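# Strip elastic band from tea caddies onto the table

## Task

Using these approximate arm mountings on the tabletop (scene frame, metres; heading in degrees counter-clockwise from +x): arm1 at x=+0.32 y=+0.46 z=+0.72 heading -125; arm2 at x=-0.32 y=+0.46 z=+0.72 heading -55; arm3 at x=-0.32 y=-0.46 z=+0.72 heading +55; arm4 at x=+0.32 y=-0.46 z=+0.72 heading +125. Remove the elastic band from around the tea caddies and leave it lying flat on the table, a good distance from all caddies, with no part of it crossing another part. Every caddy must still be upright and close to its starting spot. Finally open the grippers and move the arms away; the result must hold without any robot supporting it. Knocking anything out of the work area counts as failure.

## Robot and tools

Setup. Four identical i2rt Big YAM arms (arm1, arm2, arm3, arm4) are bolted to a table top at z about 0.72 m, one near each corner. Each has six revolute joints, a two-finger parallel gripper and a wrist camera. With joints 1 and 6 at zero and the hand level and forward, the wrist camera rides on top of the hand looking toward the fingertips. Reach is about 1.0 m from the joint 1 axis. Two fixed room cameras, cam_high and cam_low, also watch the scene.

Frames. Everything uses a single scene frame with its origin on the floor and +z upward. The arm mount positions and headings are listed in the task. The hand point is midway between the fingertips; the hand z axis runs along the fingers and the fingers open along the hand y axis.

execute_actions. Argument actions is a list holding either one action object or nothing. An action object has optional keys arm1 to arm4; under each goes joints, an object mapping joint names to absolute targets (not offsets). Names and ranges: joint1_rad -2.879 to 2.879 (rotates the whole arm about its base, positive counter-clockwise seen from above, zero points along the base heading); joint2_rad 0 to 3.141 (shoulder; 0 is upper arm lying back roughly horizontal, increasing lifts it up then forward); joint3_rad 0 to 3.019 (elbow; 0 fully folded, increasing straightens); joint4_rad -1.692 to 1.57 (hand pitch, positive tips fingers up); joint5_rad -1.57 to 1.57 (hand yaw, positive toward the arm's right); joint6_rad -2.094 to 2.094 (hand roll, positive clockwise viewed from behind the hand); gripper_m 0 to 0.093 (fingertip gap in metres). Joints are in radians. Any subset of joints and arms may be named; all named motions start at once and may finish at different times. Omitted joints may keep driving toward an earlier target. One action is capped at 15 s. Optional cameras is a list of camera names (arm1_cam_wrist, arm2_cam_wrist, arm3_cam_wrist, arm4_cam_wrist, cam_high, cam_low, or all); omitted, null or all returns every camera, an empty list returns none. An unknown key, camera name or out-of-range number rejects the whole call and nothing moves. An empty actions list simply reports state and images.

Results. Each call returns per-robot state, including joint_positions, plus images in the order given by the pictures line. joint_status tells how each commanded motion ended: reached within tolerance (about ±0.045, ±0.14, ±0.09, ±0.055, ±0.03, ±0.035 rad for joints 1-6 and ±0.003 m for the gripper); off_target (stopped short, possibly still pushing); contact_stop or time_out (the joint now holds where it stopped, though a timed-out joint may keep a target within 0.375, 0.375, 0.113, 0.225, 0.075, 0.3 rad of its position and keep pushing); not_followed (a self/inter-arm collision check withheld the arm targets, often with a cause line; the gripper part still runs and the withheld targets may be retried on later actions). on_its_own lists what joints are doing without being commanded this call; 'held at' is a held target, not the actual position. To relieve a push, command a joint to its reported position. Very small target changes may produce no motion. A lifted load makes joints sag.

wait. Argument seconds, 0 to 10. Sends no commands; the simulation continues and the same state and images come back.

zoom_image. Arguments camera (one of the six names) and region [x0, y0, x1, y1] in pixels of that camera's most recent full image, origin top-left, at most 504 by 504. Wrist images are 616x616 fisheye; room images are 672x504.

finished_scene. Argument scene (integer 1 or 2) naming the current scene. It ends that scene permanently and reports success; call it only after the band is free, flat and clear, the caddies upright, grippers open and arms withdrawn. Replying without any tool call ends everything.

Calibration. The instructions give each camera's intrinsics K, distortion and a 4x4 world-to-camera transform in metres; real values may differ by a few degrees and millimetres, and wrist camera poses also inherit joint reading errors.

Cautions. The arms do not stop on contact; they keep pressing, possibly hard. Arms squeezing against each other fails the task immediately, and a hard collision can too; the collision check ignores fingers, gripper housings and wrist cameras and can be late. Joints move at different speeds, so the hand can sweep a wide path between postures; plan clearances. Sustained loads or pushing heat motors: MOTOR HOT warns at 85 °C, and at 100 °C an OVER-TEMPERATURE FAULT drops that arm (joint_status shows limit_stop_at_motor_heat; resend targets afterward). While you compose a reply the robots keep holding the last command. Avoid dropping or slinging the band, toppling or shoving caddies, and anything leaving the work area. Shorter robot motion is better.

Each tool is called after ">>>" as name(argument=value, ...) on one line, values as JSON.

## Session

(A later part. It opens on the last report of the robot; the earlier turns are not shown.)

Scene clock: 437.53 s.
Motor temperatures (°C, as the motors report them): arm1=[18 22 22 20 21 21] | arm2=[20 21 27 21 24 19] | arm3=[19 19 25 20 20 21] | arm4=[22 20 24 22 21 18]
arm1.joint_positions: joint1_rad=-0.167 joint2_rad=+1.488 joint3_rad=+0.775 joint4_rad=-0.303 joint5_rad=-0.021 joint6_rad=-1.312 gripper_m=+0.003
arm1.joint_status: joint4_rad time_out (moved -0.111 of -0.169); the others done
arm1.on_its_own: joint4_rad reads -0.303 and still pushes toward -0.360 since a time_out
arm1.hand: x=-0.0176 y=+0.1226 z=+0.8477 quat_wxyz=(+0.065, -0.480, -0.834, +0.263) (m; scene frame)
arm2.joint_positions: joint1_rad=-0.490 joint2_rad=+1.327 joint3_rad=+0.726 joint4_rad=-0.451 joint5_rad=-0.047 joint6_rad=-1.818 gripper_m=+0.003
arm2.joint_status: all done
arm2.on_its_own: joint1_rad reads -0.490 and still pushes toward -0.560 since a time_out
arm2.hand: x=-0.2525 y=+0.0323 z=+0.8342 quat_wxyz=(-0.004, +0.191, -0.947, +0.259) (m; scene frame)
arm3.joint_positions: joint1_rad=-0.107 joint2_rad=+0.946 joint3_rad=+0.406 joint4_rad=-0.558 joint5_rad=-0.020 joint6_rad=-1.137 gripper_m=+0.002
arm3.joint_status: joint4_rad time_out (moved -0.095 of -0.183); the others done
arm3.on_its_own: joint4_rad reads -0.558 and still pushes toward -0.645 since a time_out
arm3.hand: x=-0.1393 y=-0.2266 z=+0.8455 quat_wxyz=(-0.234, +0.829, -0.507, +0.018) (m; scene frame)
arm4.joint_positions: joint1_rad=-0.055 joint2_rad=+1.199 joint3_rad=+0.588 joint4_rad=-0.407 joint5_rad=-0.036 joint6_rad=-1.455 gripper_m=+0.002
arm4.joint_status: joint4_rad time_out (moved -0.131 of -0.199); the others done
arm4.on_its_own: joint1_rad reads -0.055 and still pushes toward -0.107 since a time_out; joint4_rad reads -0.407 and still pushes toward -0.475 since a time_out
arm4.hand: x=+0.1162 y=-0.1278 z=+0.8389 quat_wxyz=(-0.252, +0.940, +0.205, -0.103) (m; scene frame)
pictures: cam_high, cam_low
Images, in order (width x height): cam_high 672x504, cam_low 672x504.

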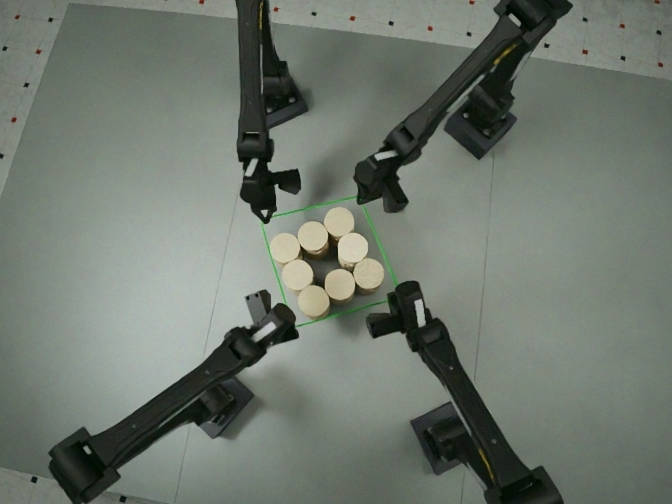

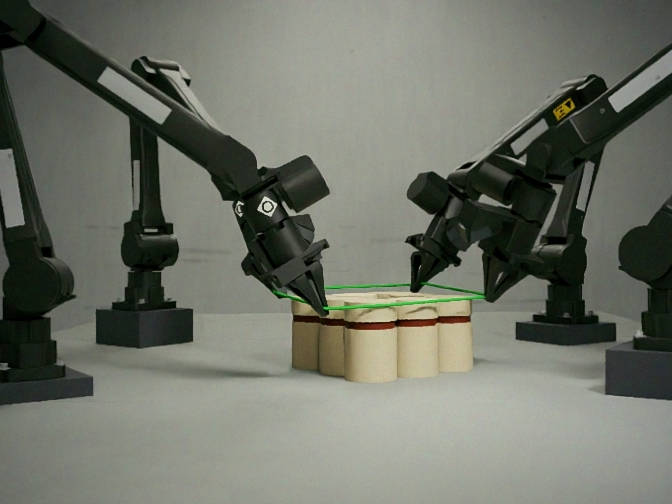

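>>> execute_actions(actions=[{"arm1":{"joints":{"joint2_rad":1.42}},"arm2":{"joints":{"joint2_rad":1.22}},"arm3":{"joints":{"joint2_rad":0.82}},"arm4":{"joints":{"joint2_rad":1.09}}}], cameras=["cam_low"])

>>> execute_actions(actions=[{"arm1":{"joints":{"joint1_rad":0.111,"joint2_rad":1.25,"joint3_rad":0.766,"joint4_rad":-0.72,"joint6_rad":-1.1}},"arm2":{"joints":{"joint1_rad":-0.14,"joint2_rad":1.394,"joint3_rad":1.05,"joint4_rad":-0.835,"joint6_rad":-1.7}},"arm3":{"joints":{"joint1_rad":-0.245,"joint2_rad":1.272,"joint3_rad":0.83,"joint4_rad":-0.745,"joint6_rad":-1.35}},"arm4":{"joints":{"joint1_rad":-0.27,"joint2_rad":1.145,"joint3_rad":0.8,"joint4_rad":-0.84,"joint6_rad":-1.65}}}], cameras=["cam_high","cam_low"])

Scene clock: 488.90 s.
Motor temperatures (°C, as the motors report them): arm1=[18 22 22 20 21 21] | arm2=[20 21 28 21 27 19] | arm3=[19 19 26 20 21 21] | arm4=[22 20 25 22 22 18]
arm1.joint_positions: joint1_rad=-0.167 joint2_rad=+1.408 joint3_rad=+0.775 joint4_rad=-0.307 joint5_rad=-0.021 joint6_rad=-1.312 gripper_m=+0.003
arm1.joint_status: all done
arm1.hand: x=-0.0202 y=+0.1197 z=+0.8833 quat_wxyz=(+0.075, -0.474, -0.825, +0.298) (m; scene frame)
arm2.joint_positions: joint1_rad=-0.490 joint2_rad=+1.212 joint3_rad=+0.726 joint4_rad=-0.459 joint5_rad=-0.047 joint6_rad=-1.818 gripper_m=+0.003
arm2.joint_status: all done
arm2.on_its_own: joint1_rad reads -0.490 and still pushes toward -0.560 since a time_out
arm2.hand: x=-0.2519 y=+0.0316 z=+0.8805 quat_wxyz=(-0.001, +0.190, -0.931, +0.311) (m; scene frame)
arm3.joint_positions: joint1_rad=-0.107 joint2_rad=+0.811 joint3_rad=+0.406 joint4_rad=-0.566 joint5_rad=-0.020 joint6_rad=-1.137 gripper_m=+0.002
arm3.joint_status: all done
arm3.on_its_own: joint4_rad reads -0.566 and still pushes toward -0.645 since a time_out
arm3.hand: x=-0.1362 y=-0.2227 z=+0.8819 quat_wxyz=(-0.295, +0.815, -0.498, +0.025) (m; scene frame)
arm4.joint_positions: joint1_rad=-0.055 joint2_rad=+1.086 joint3_rad=+0.588 joint4_rad=-0.415 joint5_rad=-0.036 joint6_rad=-1.455 gripper_m=+0.002
arm4.joint_status: all done
arm4.on_its_own: joint1_rad reads -0.055 and still pushes toward -0.107 since a time_out; joint4_rad reads -0.415 and still pushes toward -0.475 since a time_out
arm4.hand: x=+0.1152 y=-0.1261 z=+0.8792 quat_wxyz=(-0.299, +0.925, +0.203, -0.118) (m; scene frame)
pictures: cam_low
Images, in order (width x height): cam_low 672x504.

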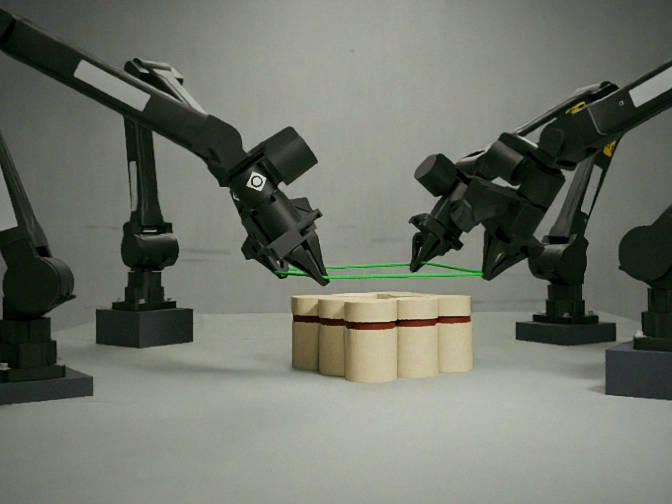

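Scene clock: 490.13 s.
Motor temperatures (°C, as the motors report them): arm1=[18 22 22 20 21 21] | arm2=[20 21 28 21 27 19] | arm3=[19 19 26 20 21 21] | arm4=[22 20 25 22 22 18]
arm1.joint_positions: joint1_rad=+0.111 joint2_rad=+1.242 joint3_rad=+0.780 joint4_rad=-0.688 joint5_rad=-0.001 joint6_rad=-1.114 gripper_m=+0.003
arm1.joint_status: all done
arm1.hand: x=+0.1196 y=+0.1053 z=+0.9088 quat_wxyz=(+0.008, -0.456, -0.866, +0.205) (m; scene frame)
arm2.joint_positions: joint1_rad=-0.116 joint2_rad=+1.393 joint3_rad=+1.020 joint4_rad=-0.806 joint5_rad=-0.016 joint6_rad=-1.719 gripper_m=+0.003
arm2.joint_status: all done
arm2.hand: x=-0.0863 y=+0.0511 z=+0.8964 quat_wxyz=(-0.038, +0.320, -0.927, +0.191) (m; scene frame)
arm3.joint_positions: joint1_rad=-0.226 joint2_rad=+1.258 joint3_rad=+0.810 joint4_rad=-0.709 joint5_rad=-0.007 joint6_rad=-1.344 gripper_m=+0.002
arm3.joint_status: all done
arm3.hand: x=-0.0279 y=-0.1682 z=+0.9043 quat_wxyz=(-0.199, +0.856, -0.475, +0.053) (m; scene frame)
arm4.joint_positions: joint1_rad=-0.244 joint2_rad=+1.149 joint3_rad=+0.770 joint4_rad=-0.810 joint5_rad=-0.016 joint6_rad=-1.646 gripper_m=+0.002
arm4.joint_status: all done
arm4.hand: x=+0.1902 y=-0.1078 z=+0.8933 quat_wxyz=(-0.185, +0.960, +0.207, -0.032) (m; scene frame)
pictures: cam_high, cam_low
Images, in order (width x height): cam_high 672x504, cam_low 672x504.

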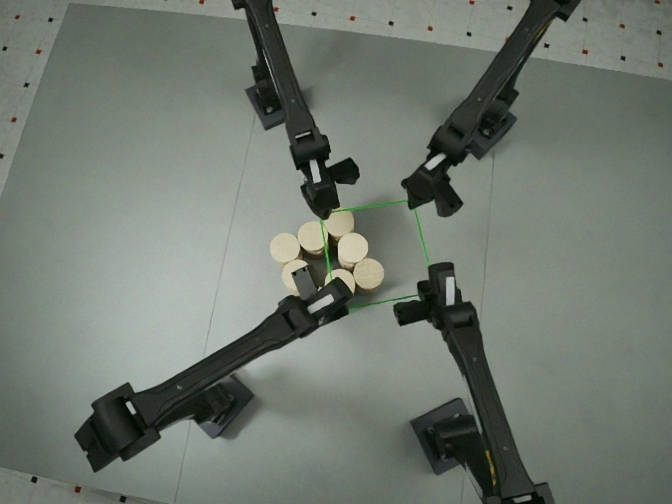

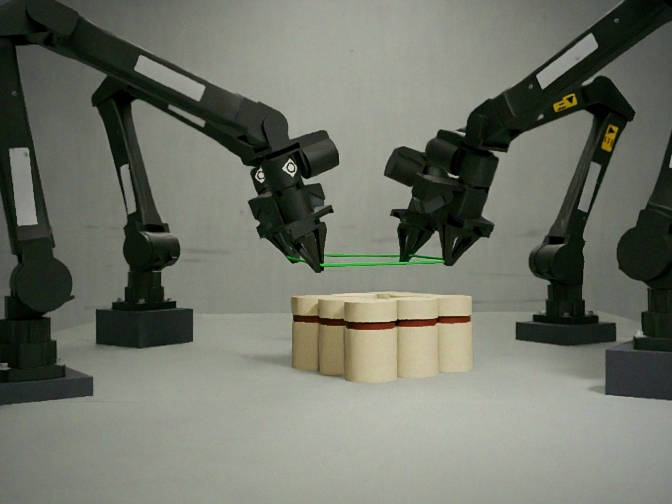

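>>> execute_actions(actions=[{"arm1":{"joints":{"joint1_rad":0.507,"joint2_rad":1.085,"joint3_rad":0.635,"joint4_rad":-0.77,"joint6_rad":-0.85}},"arm2":{"joints":{"joint1_rad":0.14,"joint2_rad":1.52,"joint3_rad":1.19,"joint4_rad":-0.855,"joint6_rad":-1.55}},"arm3":{"joints":{"joint1_rad":-0.35,"joint2_rad":1.538,"joint3_rad":1.105,"joint4_rad":-0.76,"joint6_rad":-1.55}},"arm4":{"joints":{"joint1_rad":-0.59,"joint2_rad":1.078,"joint3_rad":0.74,"joint4_rad":-0.87,"joint6_rad":-1.85}}}], cameras=["cam_high"])

>>> execute_actions(actions=[{"arm1":{"joints":{"joint1_rad":0.917,"joint2_rad":1.218,"joint3_rad":0.71,"joint4_rad":-0.73,"joint6_rad":-0.55}},"arm2":{"joints":{"joint1_rad":0.35,"joint2_rad":1.813,"joint3_rad":1.53,"joint4_rad":-0.945,"joint6_rad":-1.4}},"arm3":{"joints":{"joint1_rad":-0.42,"joint2_rad":1.856,"joint3_rad":1.49,"joint4_rad":-0.87,"joint6_rad":-1.75}},"arm4":{"joints":{"joint1_rad":-0.885,"joint2_rad":1.166,"joint3_rad":0.78,"joint4_rad":-0.845,"joint6_rad":-2.0}}}], cameras=["cam_high","cam_low"])

Scene clock: 502.60 s.
Motor temperatures (°C, as the motors report them): arm1=[18 22 23 20 21 21] | arm2=[20 21 30 21 25 19] | arm3=[19 20 29 20 20 21] | arm4=[22 20 27 22 21 18]
arm1.joint_positions: joint1_rad=+0.493 joint2_rad=+1.078 joint3_rad=+0.655 joint4_rad=-0.740 joint5_rad=+0.008 joint6_rad=-0.863 gripper_m=+0.003
arm1.joint_status: all done
arm1.hand: x=+0.2719 y=+0.1138 z=+0.9064 quat_wxyz=(-0.051, -0.401, -0.895, +0.191) (m; scene frame)
arm2.joint_positions: joint1_rad=+0.158 joint2_rad=+1.522 joint3_rad=+1.161 joint4_rad=-0.828 joint5_rad=-0.008 joint6_rad=-1.567 gripper_m=+0.003
arm2.joint_status: all done
arm2.hand: x=+0.0497 y=+0.0938 z=+0.8949 quat_wxyz=(-0.072, +0.376, -0.907, +0.174) (m; scene frame)
arm3.joint_positions: joint1_rad=-0.340 joint2_rad=+1.523 joint3_rad=+1.089 joint4_rad=-0.732 joint5_rad=-0.008 joint6_rad=-1.542 gripper_m=+0.002
arm3.joint_status: all done
arm3.hand: x=+0.0833 y=-0.1400 z=+0.9085 quat_wxyz=(-0.184, +0.876, -0.439, +0.081) (m; scene frame)
arm4.joint_positions: joint1_rad=-0.572 joint2_rad=+1.081 joint3_rad=+0.749 joint4_rad=-0.845 joint5_rad=-0.015 joint6_rad=-1.846 gripper_m=+0.002
arm4.joint_status: all done
arm4.hand: x=+0.3108 y=-0.1007 z=+0.9048 quat_wxyz=(-0.194, +0.970, +0.145, +0.019) (m; scene frame)
pictures: cam_high
Images, in order (width x height): cam_high 672x504.

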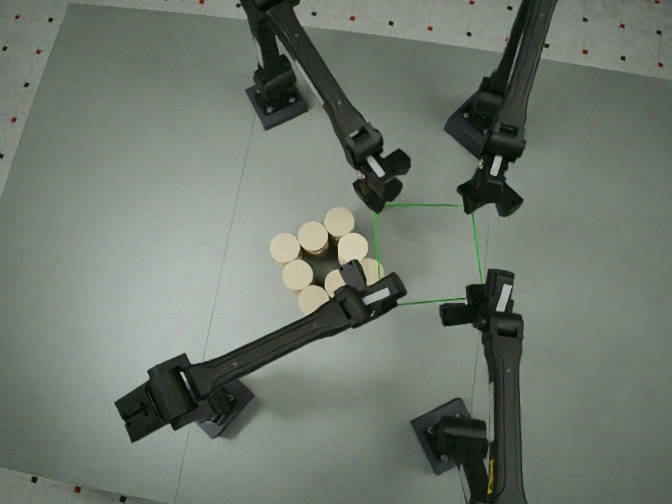

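Scene clock: 503.93 s.
Motor temperatures (°C, as the motors report them): arm1=[18 22 23 20 21 21] | arm2=[20 22 30 21 25 19] | arm3=[19 20 29 20 20 21] | arm4=[22 20 27 22 21 18]
arm1.joint_positions: joint1_rad=+0.898 joint2_rad=+1.214 joint3_rad=+0.693 joint4_rad=-0.721 joint5_rad=+0.013 joint6_rad=-0.558 gripper_m=+0.003
arm1.joint_status: all done
arm1.hand: x=+0.4153 y=+0.1079 z=+0.8787 quat_wxyz=(-0.091, -0.358, -0.920, +0.130) (m; scene frame)
arm2.joint_positions: joint1_rad=+0.359 joint2_rad=+1.823 joint3_rad=+1.492 joint4_rad=-0.917 joint5_rad=+0.001 joint6_rad=-1.414 gripper_m=+0.003
arm2.joint_status: all done
arm2.hand: x=+0.1989 y=+0.1175 z=+0.8677 quat_wxyz=(-0.082, +0.399, -0.903, +0.136) (m; scene frame)
arm3.joint_positions: joint1_rad=-0.403 joint2_rad=+1.841 joint3_rad=+1.460 joint4_rad=-0.845 joint5_rad=-0.004 joint6_rad=-1.741 gripper_m=+0.002
arm3.joint_status: all done
arm3.hand: x=+0.1943 y=-0.1032 z=+0.8868 quat_wxyz=(-0.146, +0.909, -0.381, +0.090) (m; scene frame)
arm4.joint_positions: joint1_rad=-0.870 joint2_rad=+1.171 joint3_rad=+0.749 joint4_rad=-0.837 joint5_rad=-0.016 joint6_rad=-1.997 gripper_m=+0.002
arm4.joint_status: all done
arm4.hand: x=+0.4173 y=-0.1125 z=+0.8751 quat_wxyz=(-0.147, +0.985, +0.074, +0.048) (m; scene frame)
pictures: cam_high, cam_low
Images, in order (width x height): cam_high 672x504, cam_low 672x504.

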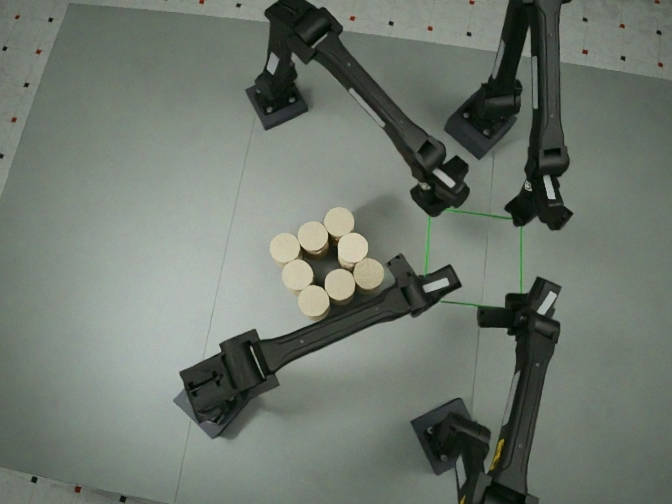

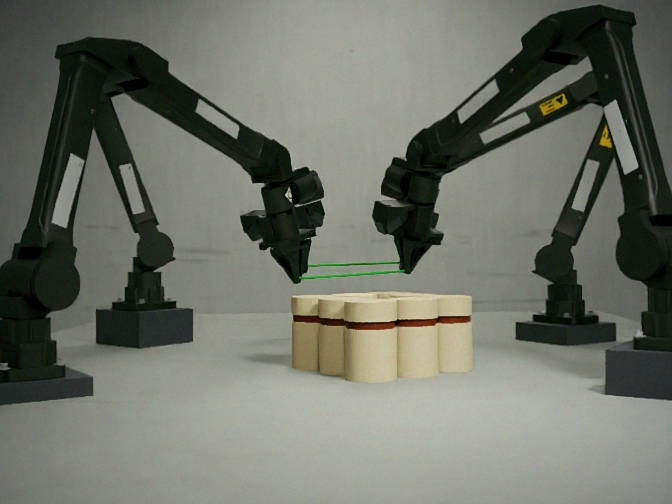

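>>> execute_actions(actions=[{"arm1":{"joints":{"joint1_rad":0.93,"joint2_rad":1.552,"joint3_rad":0.58,"joint4_rad":-0.265}},"arm2":{"joints":{"joint2_rad":2.005,"joint3_rad":1.455,"joint4_rad":-0.67}},"arm3":{"joints":{"joint1_rad":-0.44,"joint2_rad":2.07,"joint3_rad":1.455,"joint4_rad":-0.615}},"arm4":{"joints":{"joint1_rad":-0.893,"joint2_rad":1.456,"joint3_rad":0.603,"joint4_rad":-0.372}}}])

Scene clock: 521.67 s.
Motor temperatures (°C, as the motors report them): arm1=[18 22 24 20 21 21] | arm2=[19 23 32 21 23 19] | arm3=[19 21 31 19 20 21] | arm4=[22 20 28 22 21 18]
arm1.joint_positions: joint1_rad=+0.912 joint2_rad=+1.540 joint3_rad=+0.586 joint4_rad=-0.274 joint5_rad=+0.010 joint6_rad=-0.556 gripper_m=+0.003
arm1.joint_status: all done
arm1.hand: x=+0.4254 y=+0.0937 z=+0.7600 quat_wxyz=(-0.097, -0.353, -0.921, +0.134) (m; scene frame)
arm2.joint_positions: joint1_rad=+0.359 joint2_rad=+2.017 joint3_rad=+1.456 joint4_rad=-0.675 joint5_rad=+0.000 joint6_rad=-1.414 gripper_m=+0.003
arm2.joint_status: all done
arm2.hand: x=+0.2227 y=+0.1007 z=+0.7517 quat_wxyz=(-0.085, +0.398, -0.902, +0.141) (m; scene frame)
arm3.joint_positions: joint1_rad=-0.430 joint2_rad=+2.073 joint3_rad=+1.441 joint4_rad=-0.627 joint5_rad=-0.002 joint6_rad=-1.741 gripper_m=+0.002
arm3.joint_status: all done
arm3.hand: x=+0.2216 y=-0.1059 z=+0.7528 quat_wxyz=(-0.131, +0.906, -0.394, +0.084) (m; scene frame)
arm4.joint_positions: joint1_rad=-0.881 joint2_rad=+1.463 joint3_rad=+0.608 joint4_rad=-0.385 joint5_rad=-0.005 joint6_rad=-2.000 gripper_m=+0.002
arm4.joint_status: all done
arm4.hand: x=+0.4282 y=-0.0966 z=+0.7536 quat_wxyz=(-0.154, +0.984, +0.069, +0.057) (m; scene frame)
pictures: arm1_cam_wrist, arm2_cam_wrist, arm3_cam_wrist, arm4_cam_wrist, cam_high, cam_low
camera_calibration (this result's frames):
arm1_cam_wrist: T_world_to_cam=[[-0.674965, -0.719497, 0.163543, 0.231462], [-0.644478, 0.682809, 0.344122, -0.0495966], [-0.359264, 0.126871, -0.924572, 0.965259], [0, 0, 0, 1]] pos_world=[0.471047, 0.0779383, 0.871665]
arm2_cam_wrist: T_world_to_cam=[[0.700166, -0.639231, 0.318042, -0.331464], [-0.692691, -0.500206, 0.51959, -0.179343], [-0.173052, -0.584104, -0.793017, 0.822282], [0, 0, 0, 1]] pos_world=[0.250148, 0.178708, 0.850688]
arm3_cam_wrist: T_world_to_cam=[[0.696067, 0.651404, 0.301932, -0.308267], [0.397694, -0.699934, 0.593239, -0.603835], [0.597771, -0.292857, -0.74626, 0.522233], [0, 0, 0, 1]] pos_world=[0.142541, -0.0688988, 0.841016]
arm4_cam_wrist: T_world_to_cam=[[-0.154302, 0.94091, 0.301462, -0.071221], [0.747823, -0.0881868, 0.658015, -0.81922], [0.645718, 0.326973, -0.690027, 0.401406], [0, 0, 0, 1]] pos_world=[0.342447, -0.136481, 0.83751]
Images, in order (width x height): arm1_cam_wrist 616x616, arm2_cam_wrist 616x616, arm3_cam_wrist 616x616, arm4_cam_wrist 616x616, cam_high 672x504, cam_low 672x504.

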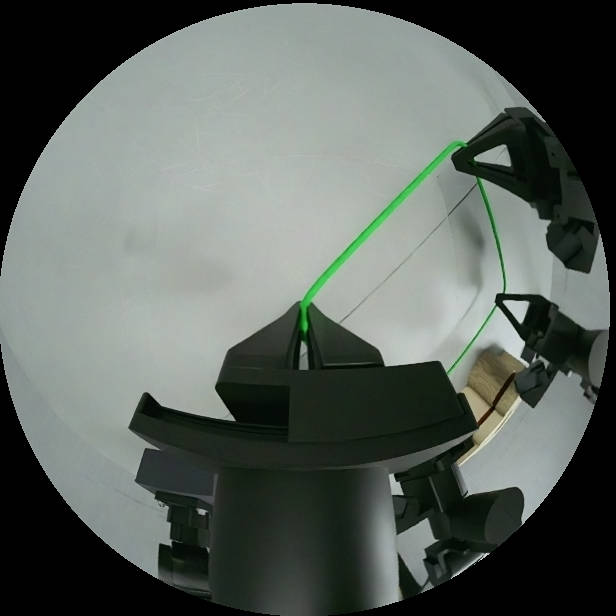

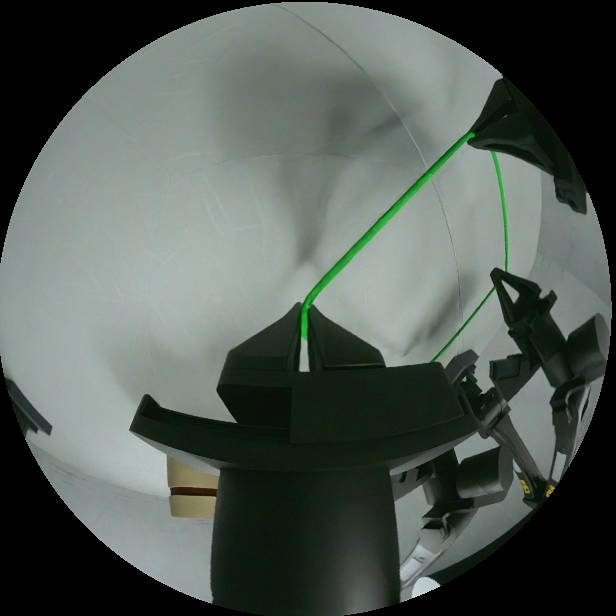

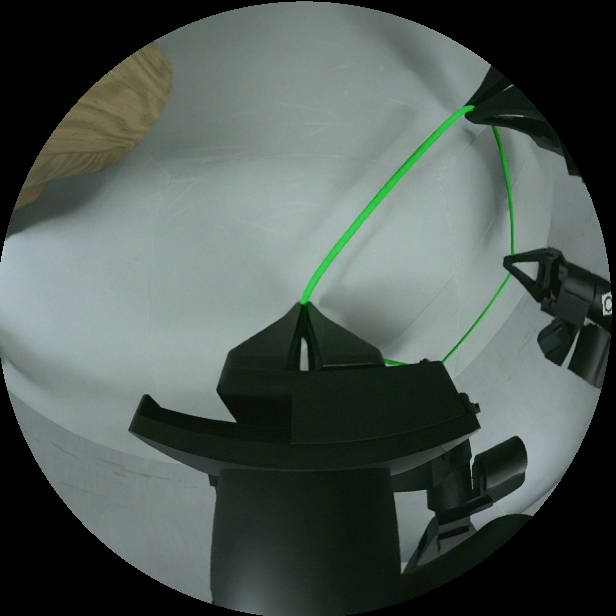

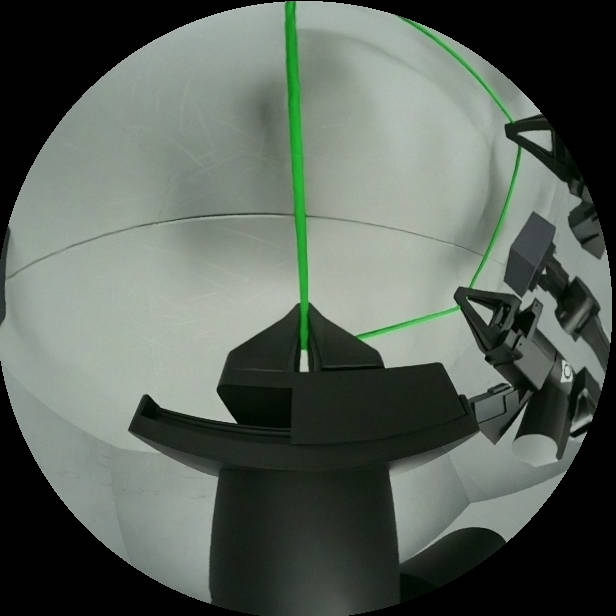

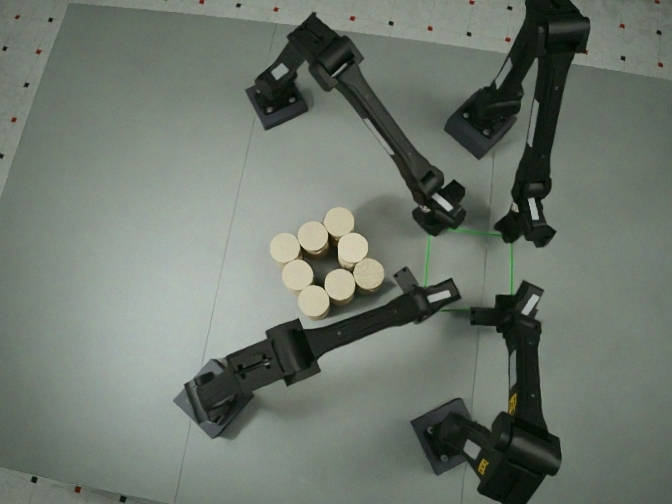

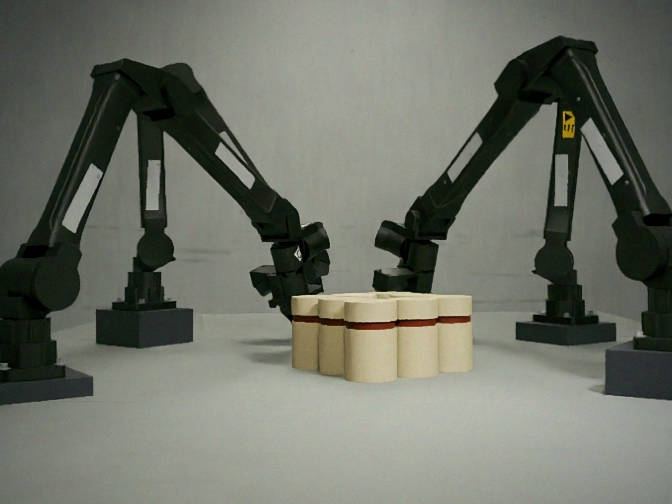

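>>> execute_actions(actions=[{"arm1":{"joints":{"joint2_rad":1.637,"joint4_rad":-0.17}},"arm2":{"joints":{"joint1_rad":0.325,"joint2_rad":2.04,"joint4_rad":-0.65}},"arm3":{"joints":{"joint1_rad":-0.395,"joint2_rad":2.105,"joint4_rad":-0.595}},"arm4":{"joints":{"joint2_rad":1.532,"joint4_rad":-0.302}}}], cameras=["arm1_cam_wrist","arm3_cam_wrist","cam_high"])

Scene clock: 530.33 s.
Motor temperatures (°C, as the motors report them): arm1=[18 22 23 20 21 21] | arm2=[19 24 31 21 23 19] | arm3=[19 22 31 19 20 21] | arm4=[22 20 27 22 21 18]
arm1.joint_positions: joint1_rad=+0.912 joint2_rad=+1.627 joint3_rad=+0.580 joint4_rad=-0.182 joint5_rad=+0.010 joint6_rad=-0.556 gripper_m=+0.003
arm1.joint_status: all done
arm1.hand: x=+0.4264 y=+0.0913 z=+0.7346 quat_wxyz=(-0.097, -0.352, -0.921, +0.134) (m; scene frame)
arm2.joint_positions: joint1_rad=+0.339 joint2_rad=+2.024 joint3_rad=+1.456 joint4_rad=-0.655 joint5_rad=-0.003 joint6_rad=-1.414 gripper_m=+0.003
arm2.joint_status: all done
arm2.hand: x=+0.2186 y=+0.0879 z=+0.7494 quat_wxyz=(-0.089, +0.389, -0.905, +0.147) (m; scene frame)
arm3.joint_positions: joint1_rad=-0.404 joint2_rad=+2.073 joint3_rad=+1.441 joint4_rad=-0.607 joint5_rad=-0.001 joint6_rad=-1.741 gripper_m=+0.002
arm3.joint_status: all done
arm3.hand: x=+0.2164 y=-0.0897 z=+0.7544 quat_wxyz=(-0.140, +0.909, -0.382, +0.088) (m; scene frame)
arm4.joint_positions: joint1_rad=-0.882 joint2_rad=+1.532 joint3_rad=+0.603 joint4_rad=-0.318 joint5_rad=-0.004 joint6_rad=-2.000 gripper_m=+0.002
arm4.joint_status: all done
arm4.hand: x=+0.4295 y=-0.0944 z=+0.7322 quat_wxyz=(-0.150, +0.985, +0.068, +0.056) (m; scene frame)
pictures: arm1_cam_wrist, arm3_cam_wrist, cam_high
camera_calibration (this result's frames):
arm1_cam_wrist: T_world_to_cam=[[-0.67464, -0.719915, 0.163043, 0.234846], [-0.644907, 0.682321, 0.344285, -0.0384584], [-0.359104, 0.127121, -0.9246, 0.942302], [0, 0, 0, 1]] pos_world=[0.472019, 0.0755242, 0.846203]
arm3_cam_wrist: T_world_to_cam=[[0.673825, 0.665701, 0.320626, -0.323684], [0.404939, -0.695665, 0.593359, -0.592654], [0.618048, -0.269986, -0.738325, 0.52294], [0, 0, 0, 1]] pos_world=[0.134893, -0.0556246, 0.841538]
Images, in order (width x height): arm1_cam_wrist 616x616, arm3_cam_wrist 616x616, cam_high 672x504.

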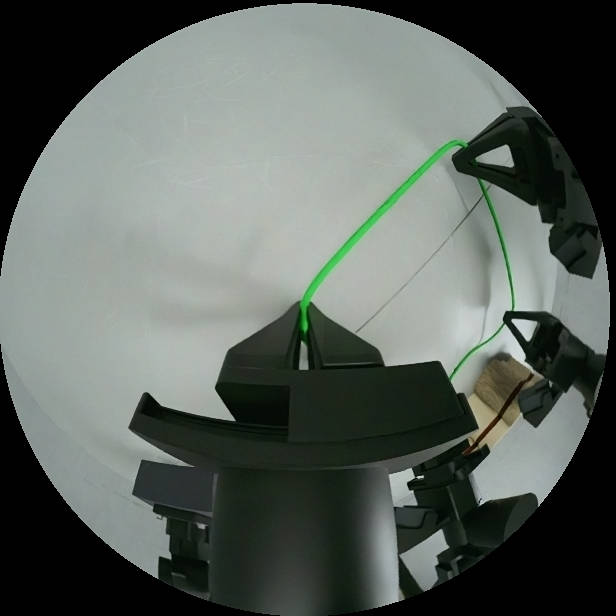

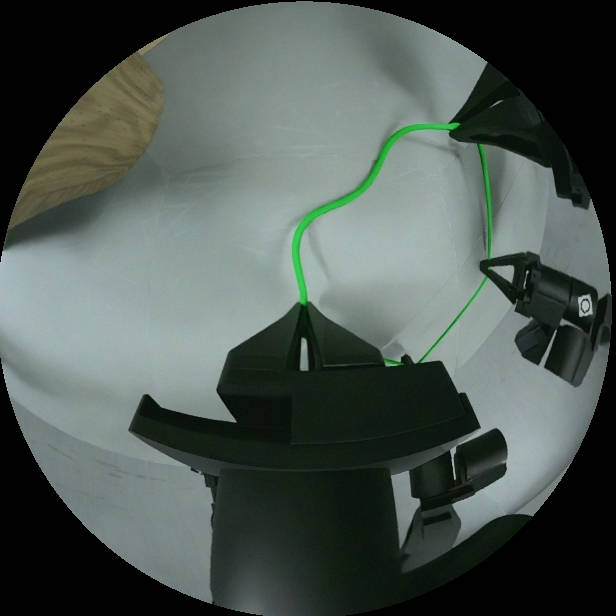

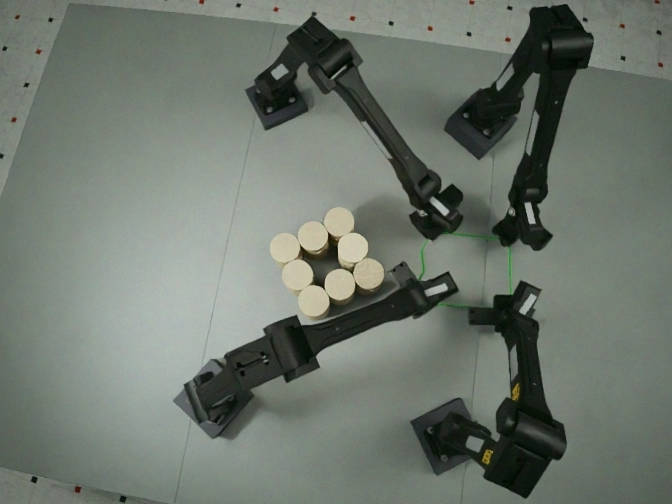

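>>> execute_actions(actions=[{"arm1":{"joints":{"gripper_m":0.025}},"arm2":{"joints":{"gripper_m":0.025}},"arm3":{"joints":{"gripper_m":0.025}},"arm4":{"joints":{"gripper_m":0.025}}}], cameras=[])

>>> execute_actions(actions=[{"arm1":{"joints":{"joint2_rad":1.45,"joint4_rad":-0.3}},"arm2":{"joints":{"joint2_rad":1.88,"joint4_rad":-0.76}},"arm3":{"joints":{"joint2_rad":1.9,"joint4_rad":-0.72}},"arm4":{"joints":{"joint2_rad":1.35,"joint4_rad":-0.44}}}], cameras=["arm1_cam_wrist","arm3_cam_wrist","cam_high"])

Scene clock: 540.50 s.
Motor temperatures (°C, as the motors report them): arm1=[18 22 23 20 21 21] | arm2=[19 24 30 21 23 19] | arm3=[19 22 30 20 20 21] | arm4=[22 20 26 22 20 18]
arm1.joint_positions: joint1_rad=+0.923 joint2_rad=+1.627 joint3_rad=+0.580 joint4_rad=-0.181 joint5_rad=+0.003 joint6_rad=-0.556 gripper_m=+0.025
arm1.joint_status: all done
arm1.hand: x=+0.4315 y=+0.0925 z=+0.7347 quat_wxyz=(-0.101, -0.347, -0.923, +0.132) (m; scene frame)
arm2.joint_positions: joint1_rad=+0.332 joint2_rad=+2.025 joint3_rad=+1.456 joint4_rad=-0.655 joint5_rad=-0.003 joint6_rad=-1.413 gripper_m=+0.025
arm2.joint_status: all done
arm2.hand: x=+0.2160 y=+0.0843 z=+0.7489 quat_wxyz=(-0.088, +0.386, -0.907, +0.147) (m; scene frame)
arm3.joint_positions: joint1_rad=-0.404 joint2_rad=+2.073 joint3_rad=+1.441 joint4_rad=-0.607 joint5_rad=-0.001 joint6_rad=-1.741 gripper_m=+0.025
arm3.joint_status: all done
arm3.hand: x=+0.2164 y=-0.0897 z=+0.7544 quat_wxyz=(-0.140, +0.909, -0.382, +0.088) (m; scene frame)
arm4.joint_positions: joint1_rad=-0.884 joint2_rad=+1.532 joint3_rad=+0.603 joint4_rad=-0.318 joint5_rad=-0.003 joint6_rad=-2.000 gripper_m=+0.025
arm4.joint_status: all done
arm4.hand: x=+0.4306 y=-0.0947 z=+0.7322 quat_wxyz=(-0.150, +0.985, +0.067, +0.057) (m; scene frame)
pictures: none
No camera images: the call's "cameras" was empty. Leave "cameras" out to get every camera's image.

Scene clock: 541.70 s.
Motor temperatures (°C, as the motors report them): arm1=[18 22 23 20 21 21] | arm2=[19 24 30 21 23 19] | arm3=[19 22 30 20 20 21] | arm4=[22 20 26 22 20 18]
arm1.joint_positions: joint1_rad=+0.923 joint2_rad=+1.439 joint3_rad=+0.580 joint4_rad=-0.292 joint5_rad=+0.003 joint6_rad=-0.556 gripper_m=+0.025
arm1.joint_status: all done
arm1.hand: x=+0.4328 y=+0.0877 z=+0.7932 quat_wxyz=(-0.124, -0.345, -0.916, +0.162) (m; scene frame)
arm2.joint_positions: joint1_rad=+0.332 joint2_rad=+1.867 joint3_rad=+1.456 joint4_rad=-0.751 joint5_rad=-0.002 joint6_rad=-1.413 gripper_m=+0.025
arm2.joint_status: all done
arm2.hand: x=+0.2092 y=+0.0901 z=+0.8392 quat_wxyz=(-0.104, +0.383, -0.901, +0.173) (m; scene frame)
arm3.joint_positions: joint1_rad=-0.404 joint2_rad=+1.873 joint3_rad=+1.441 joint4_rad=-0.709 joint5_rad=-0.001 joint6_rad=-1.741 gripper_m=+0.025
arm3.joint_status: all done
arm3.hand: x=+0.2138 y=-0.0916 z=+0.8713 quat_wxyz=(-0.180, +0.901, -0.378, +0.114) (m; scene frame)
arm4.joint_positions: joint1_rad=-0.884 joint2_rad=+1.341 joint3_rad=+0.603 joint4_rad=-0.428 joint5_rad=-0.003 joint6_rad=-2.000 gripper_m=+0.025
arm4.joint_status: all done
arm4.hand: x=+0.4302 y=-0.0953 z=+0.7914 quat_wxyz=(-0.187, +0.978, +0.067, +0.071) (m; scene frame)
pictures: arm1_cam_wrist, arm3_cam_wrist, cam_high
camera_calibration (this result's frames):
arm1_cam_wrist: T_world_to_cam=[[-0.670514, -0.715455, 0.196305, 0.19844], [-0.662514, 0.696512, 0.275582, 0.00879983], [-0.333895, 0.0547269, -0.94102, 1.00776], [0, 0, 0, 1]] pos_world=[0.475373, 0.0806942, 0.906944]
arm3_cam_wrist: T_world_to_cam=[[0.644398, 0.645235, 0.410393, -0.431943], [0.357327, -0.72856, 0.584396, -0.647344], [0.676069, -0.229939, -0.700042, 0.56821], [0, 0, 0, 1]] pos_world=[0.125507, -0.0622697, 0.953343]
Images, in order (width x height): arm1_cam_wrist 616x616, arm3_cam_wrist 616x616, cam_high 672x504.

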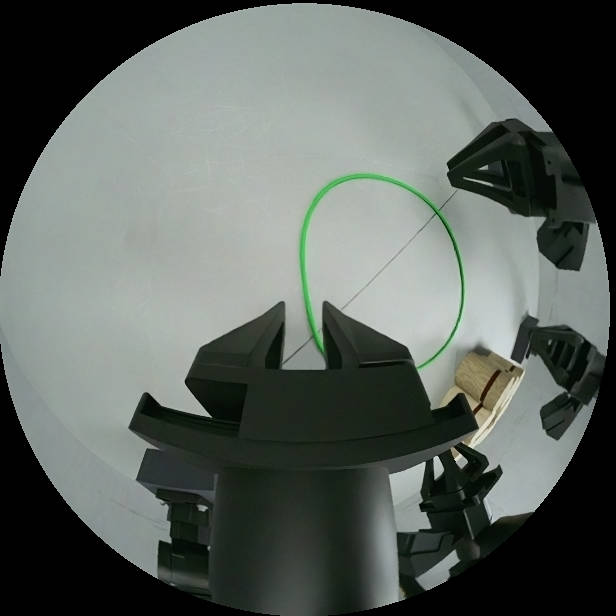

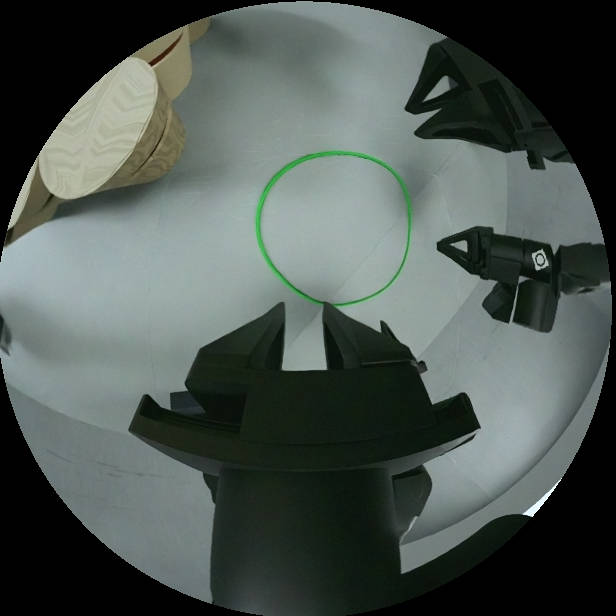

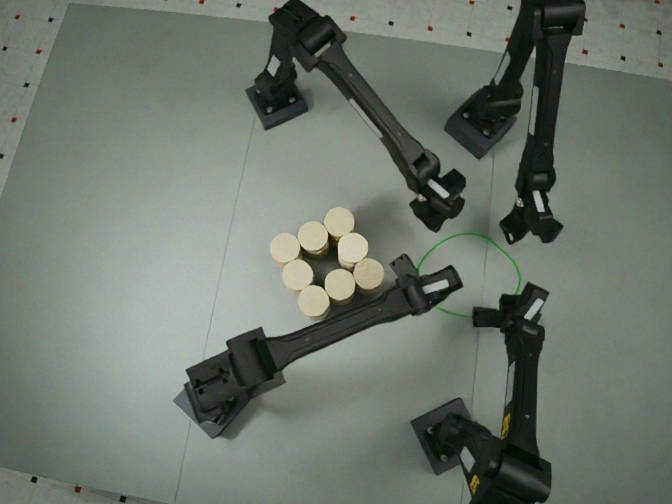

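>>> execute_actions(actions=[{"arm1":{"joints":{"joint2_rad":0.6,"joint3_rad":0.9,"joint4_rad":-1.2}},"arm2":{"joints":{"joint2_rad":0.7,"joint4_rad":-1.4}},"arm3":{"joints":{"joint2_rad":0.7,"joint4_rad":-1.4}},"arm4":{"joints":{"joint2_rad":0.6,"joint3_rad":0.9,"joint4_rad":-1.2}}}], cameras=["cam_high","cam_low"])

Scene clock: 548.00 s.
Motor temperatures (°C, as the motors report them): arm1=[18 22 23 20 21 21] | arm2=[19 23 30 21 23 19] | arm3=[19 22 31 19 20 21] | arm4=[22 20 26 22 20 18]
arm1.joint_positions: joint1_rad=+0.923 joint2_rad=+0.601 joint3_rad=+0.893 joint4_rad=-1.191 joint5_rad=+0.003 joint6_rad=-0.556 gripper_m=+0.025
arm1.joint_status: all done
arm1.hand: x=+0.3971 y=+0.2014 z=+1.1118 quat_wxyz=(-0.198, -0.333, -0.885, +0.258) (m; scene frame)
arm2.joint_positions: joint1_rad=+0.332 joint2_rad=+0.693 joint3_rad=+1.452 joint4_rad=-1.391 joint5_rad=-0.002 joint6_rad=-1.413 gripper_m=+0.025
arm2.joint_status: all done
arm2.hand: x=-0.1112 y=+0.3198 z=+1.2883 quat_wxyz=(-0.236, +0.351, -0.821, +0.384) (m; scene frame)
arm3.joint_positions: joint1_rad=-0.404 joint2_rad=+0.699 joint3_rad=+1.451 joint4_rad=-1.387 joint5_rad=-0.001 joint6_rad=-1.741 gripper_m=+0.025
arm3.joint_status: all done
arm3.hand: x=-0.1118 y=-0.3173 z=+1.3242 quat_wxyz=(-0.380, +0.823, -0.346, +0.242) (m; scene frame)
arm4.joint_positions: joint1_rad=-0.884 joint2_rad=+0.597 joint3_rad=+0.885 joint4_rad=-1.188 joint5_rad=-0.002 joint6_rad=-2.000 gripper_m=+0.025
arm4.joint_status: all done
arm4.hand: x=+0.3961 y=-0.2049 z=+1.0753 quat_wxyz=(-0.307, +0.942, +0.065, +0.117) (m; scene frame)
pictures: cam_high, cam_low
Images, in order (width x height): cam_high 672x504, cam_low 672x504.

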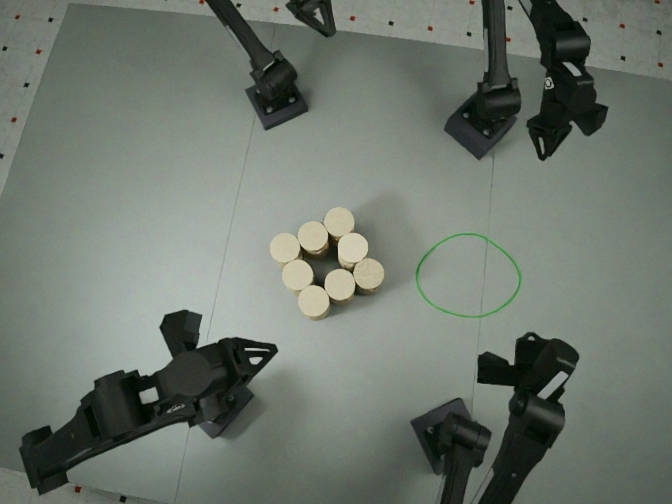

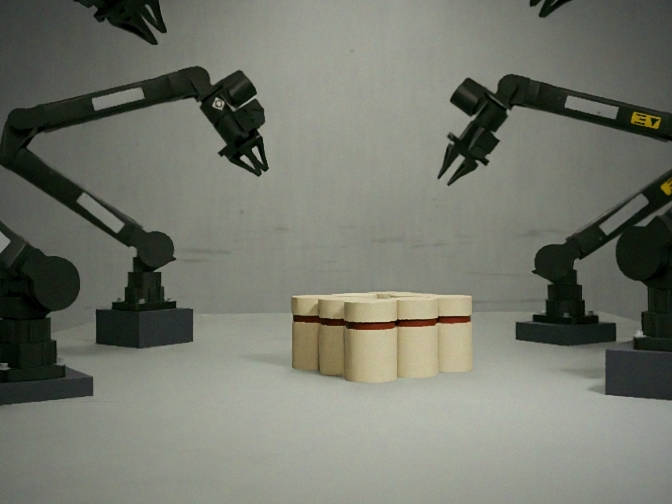

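>>> finished_scene(scene=1)

The scene is finished: the task was done.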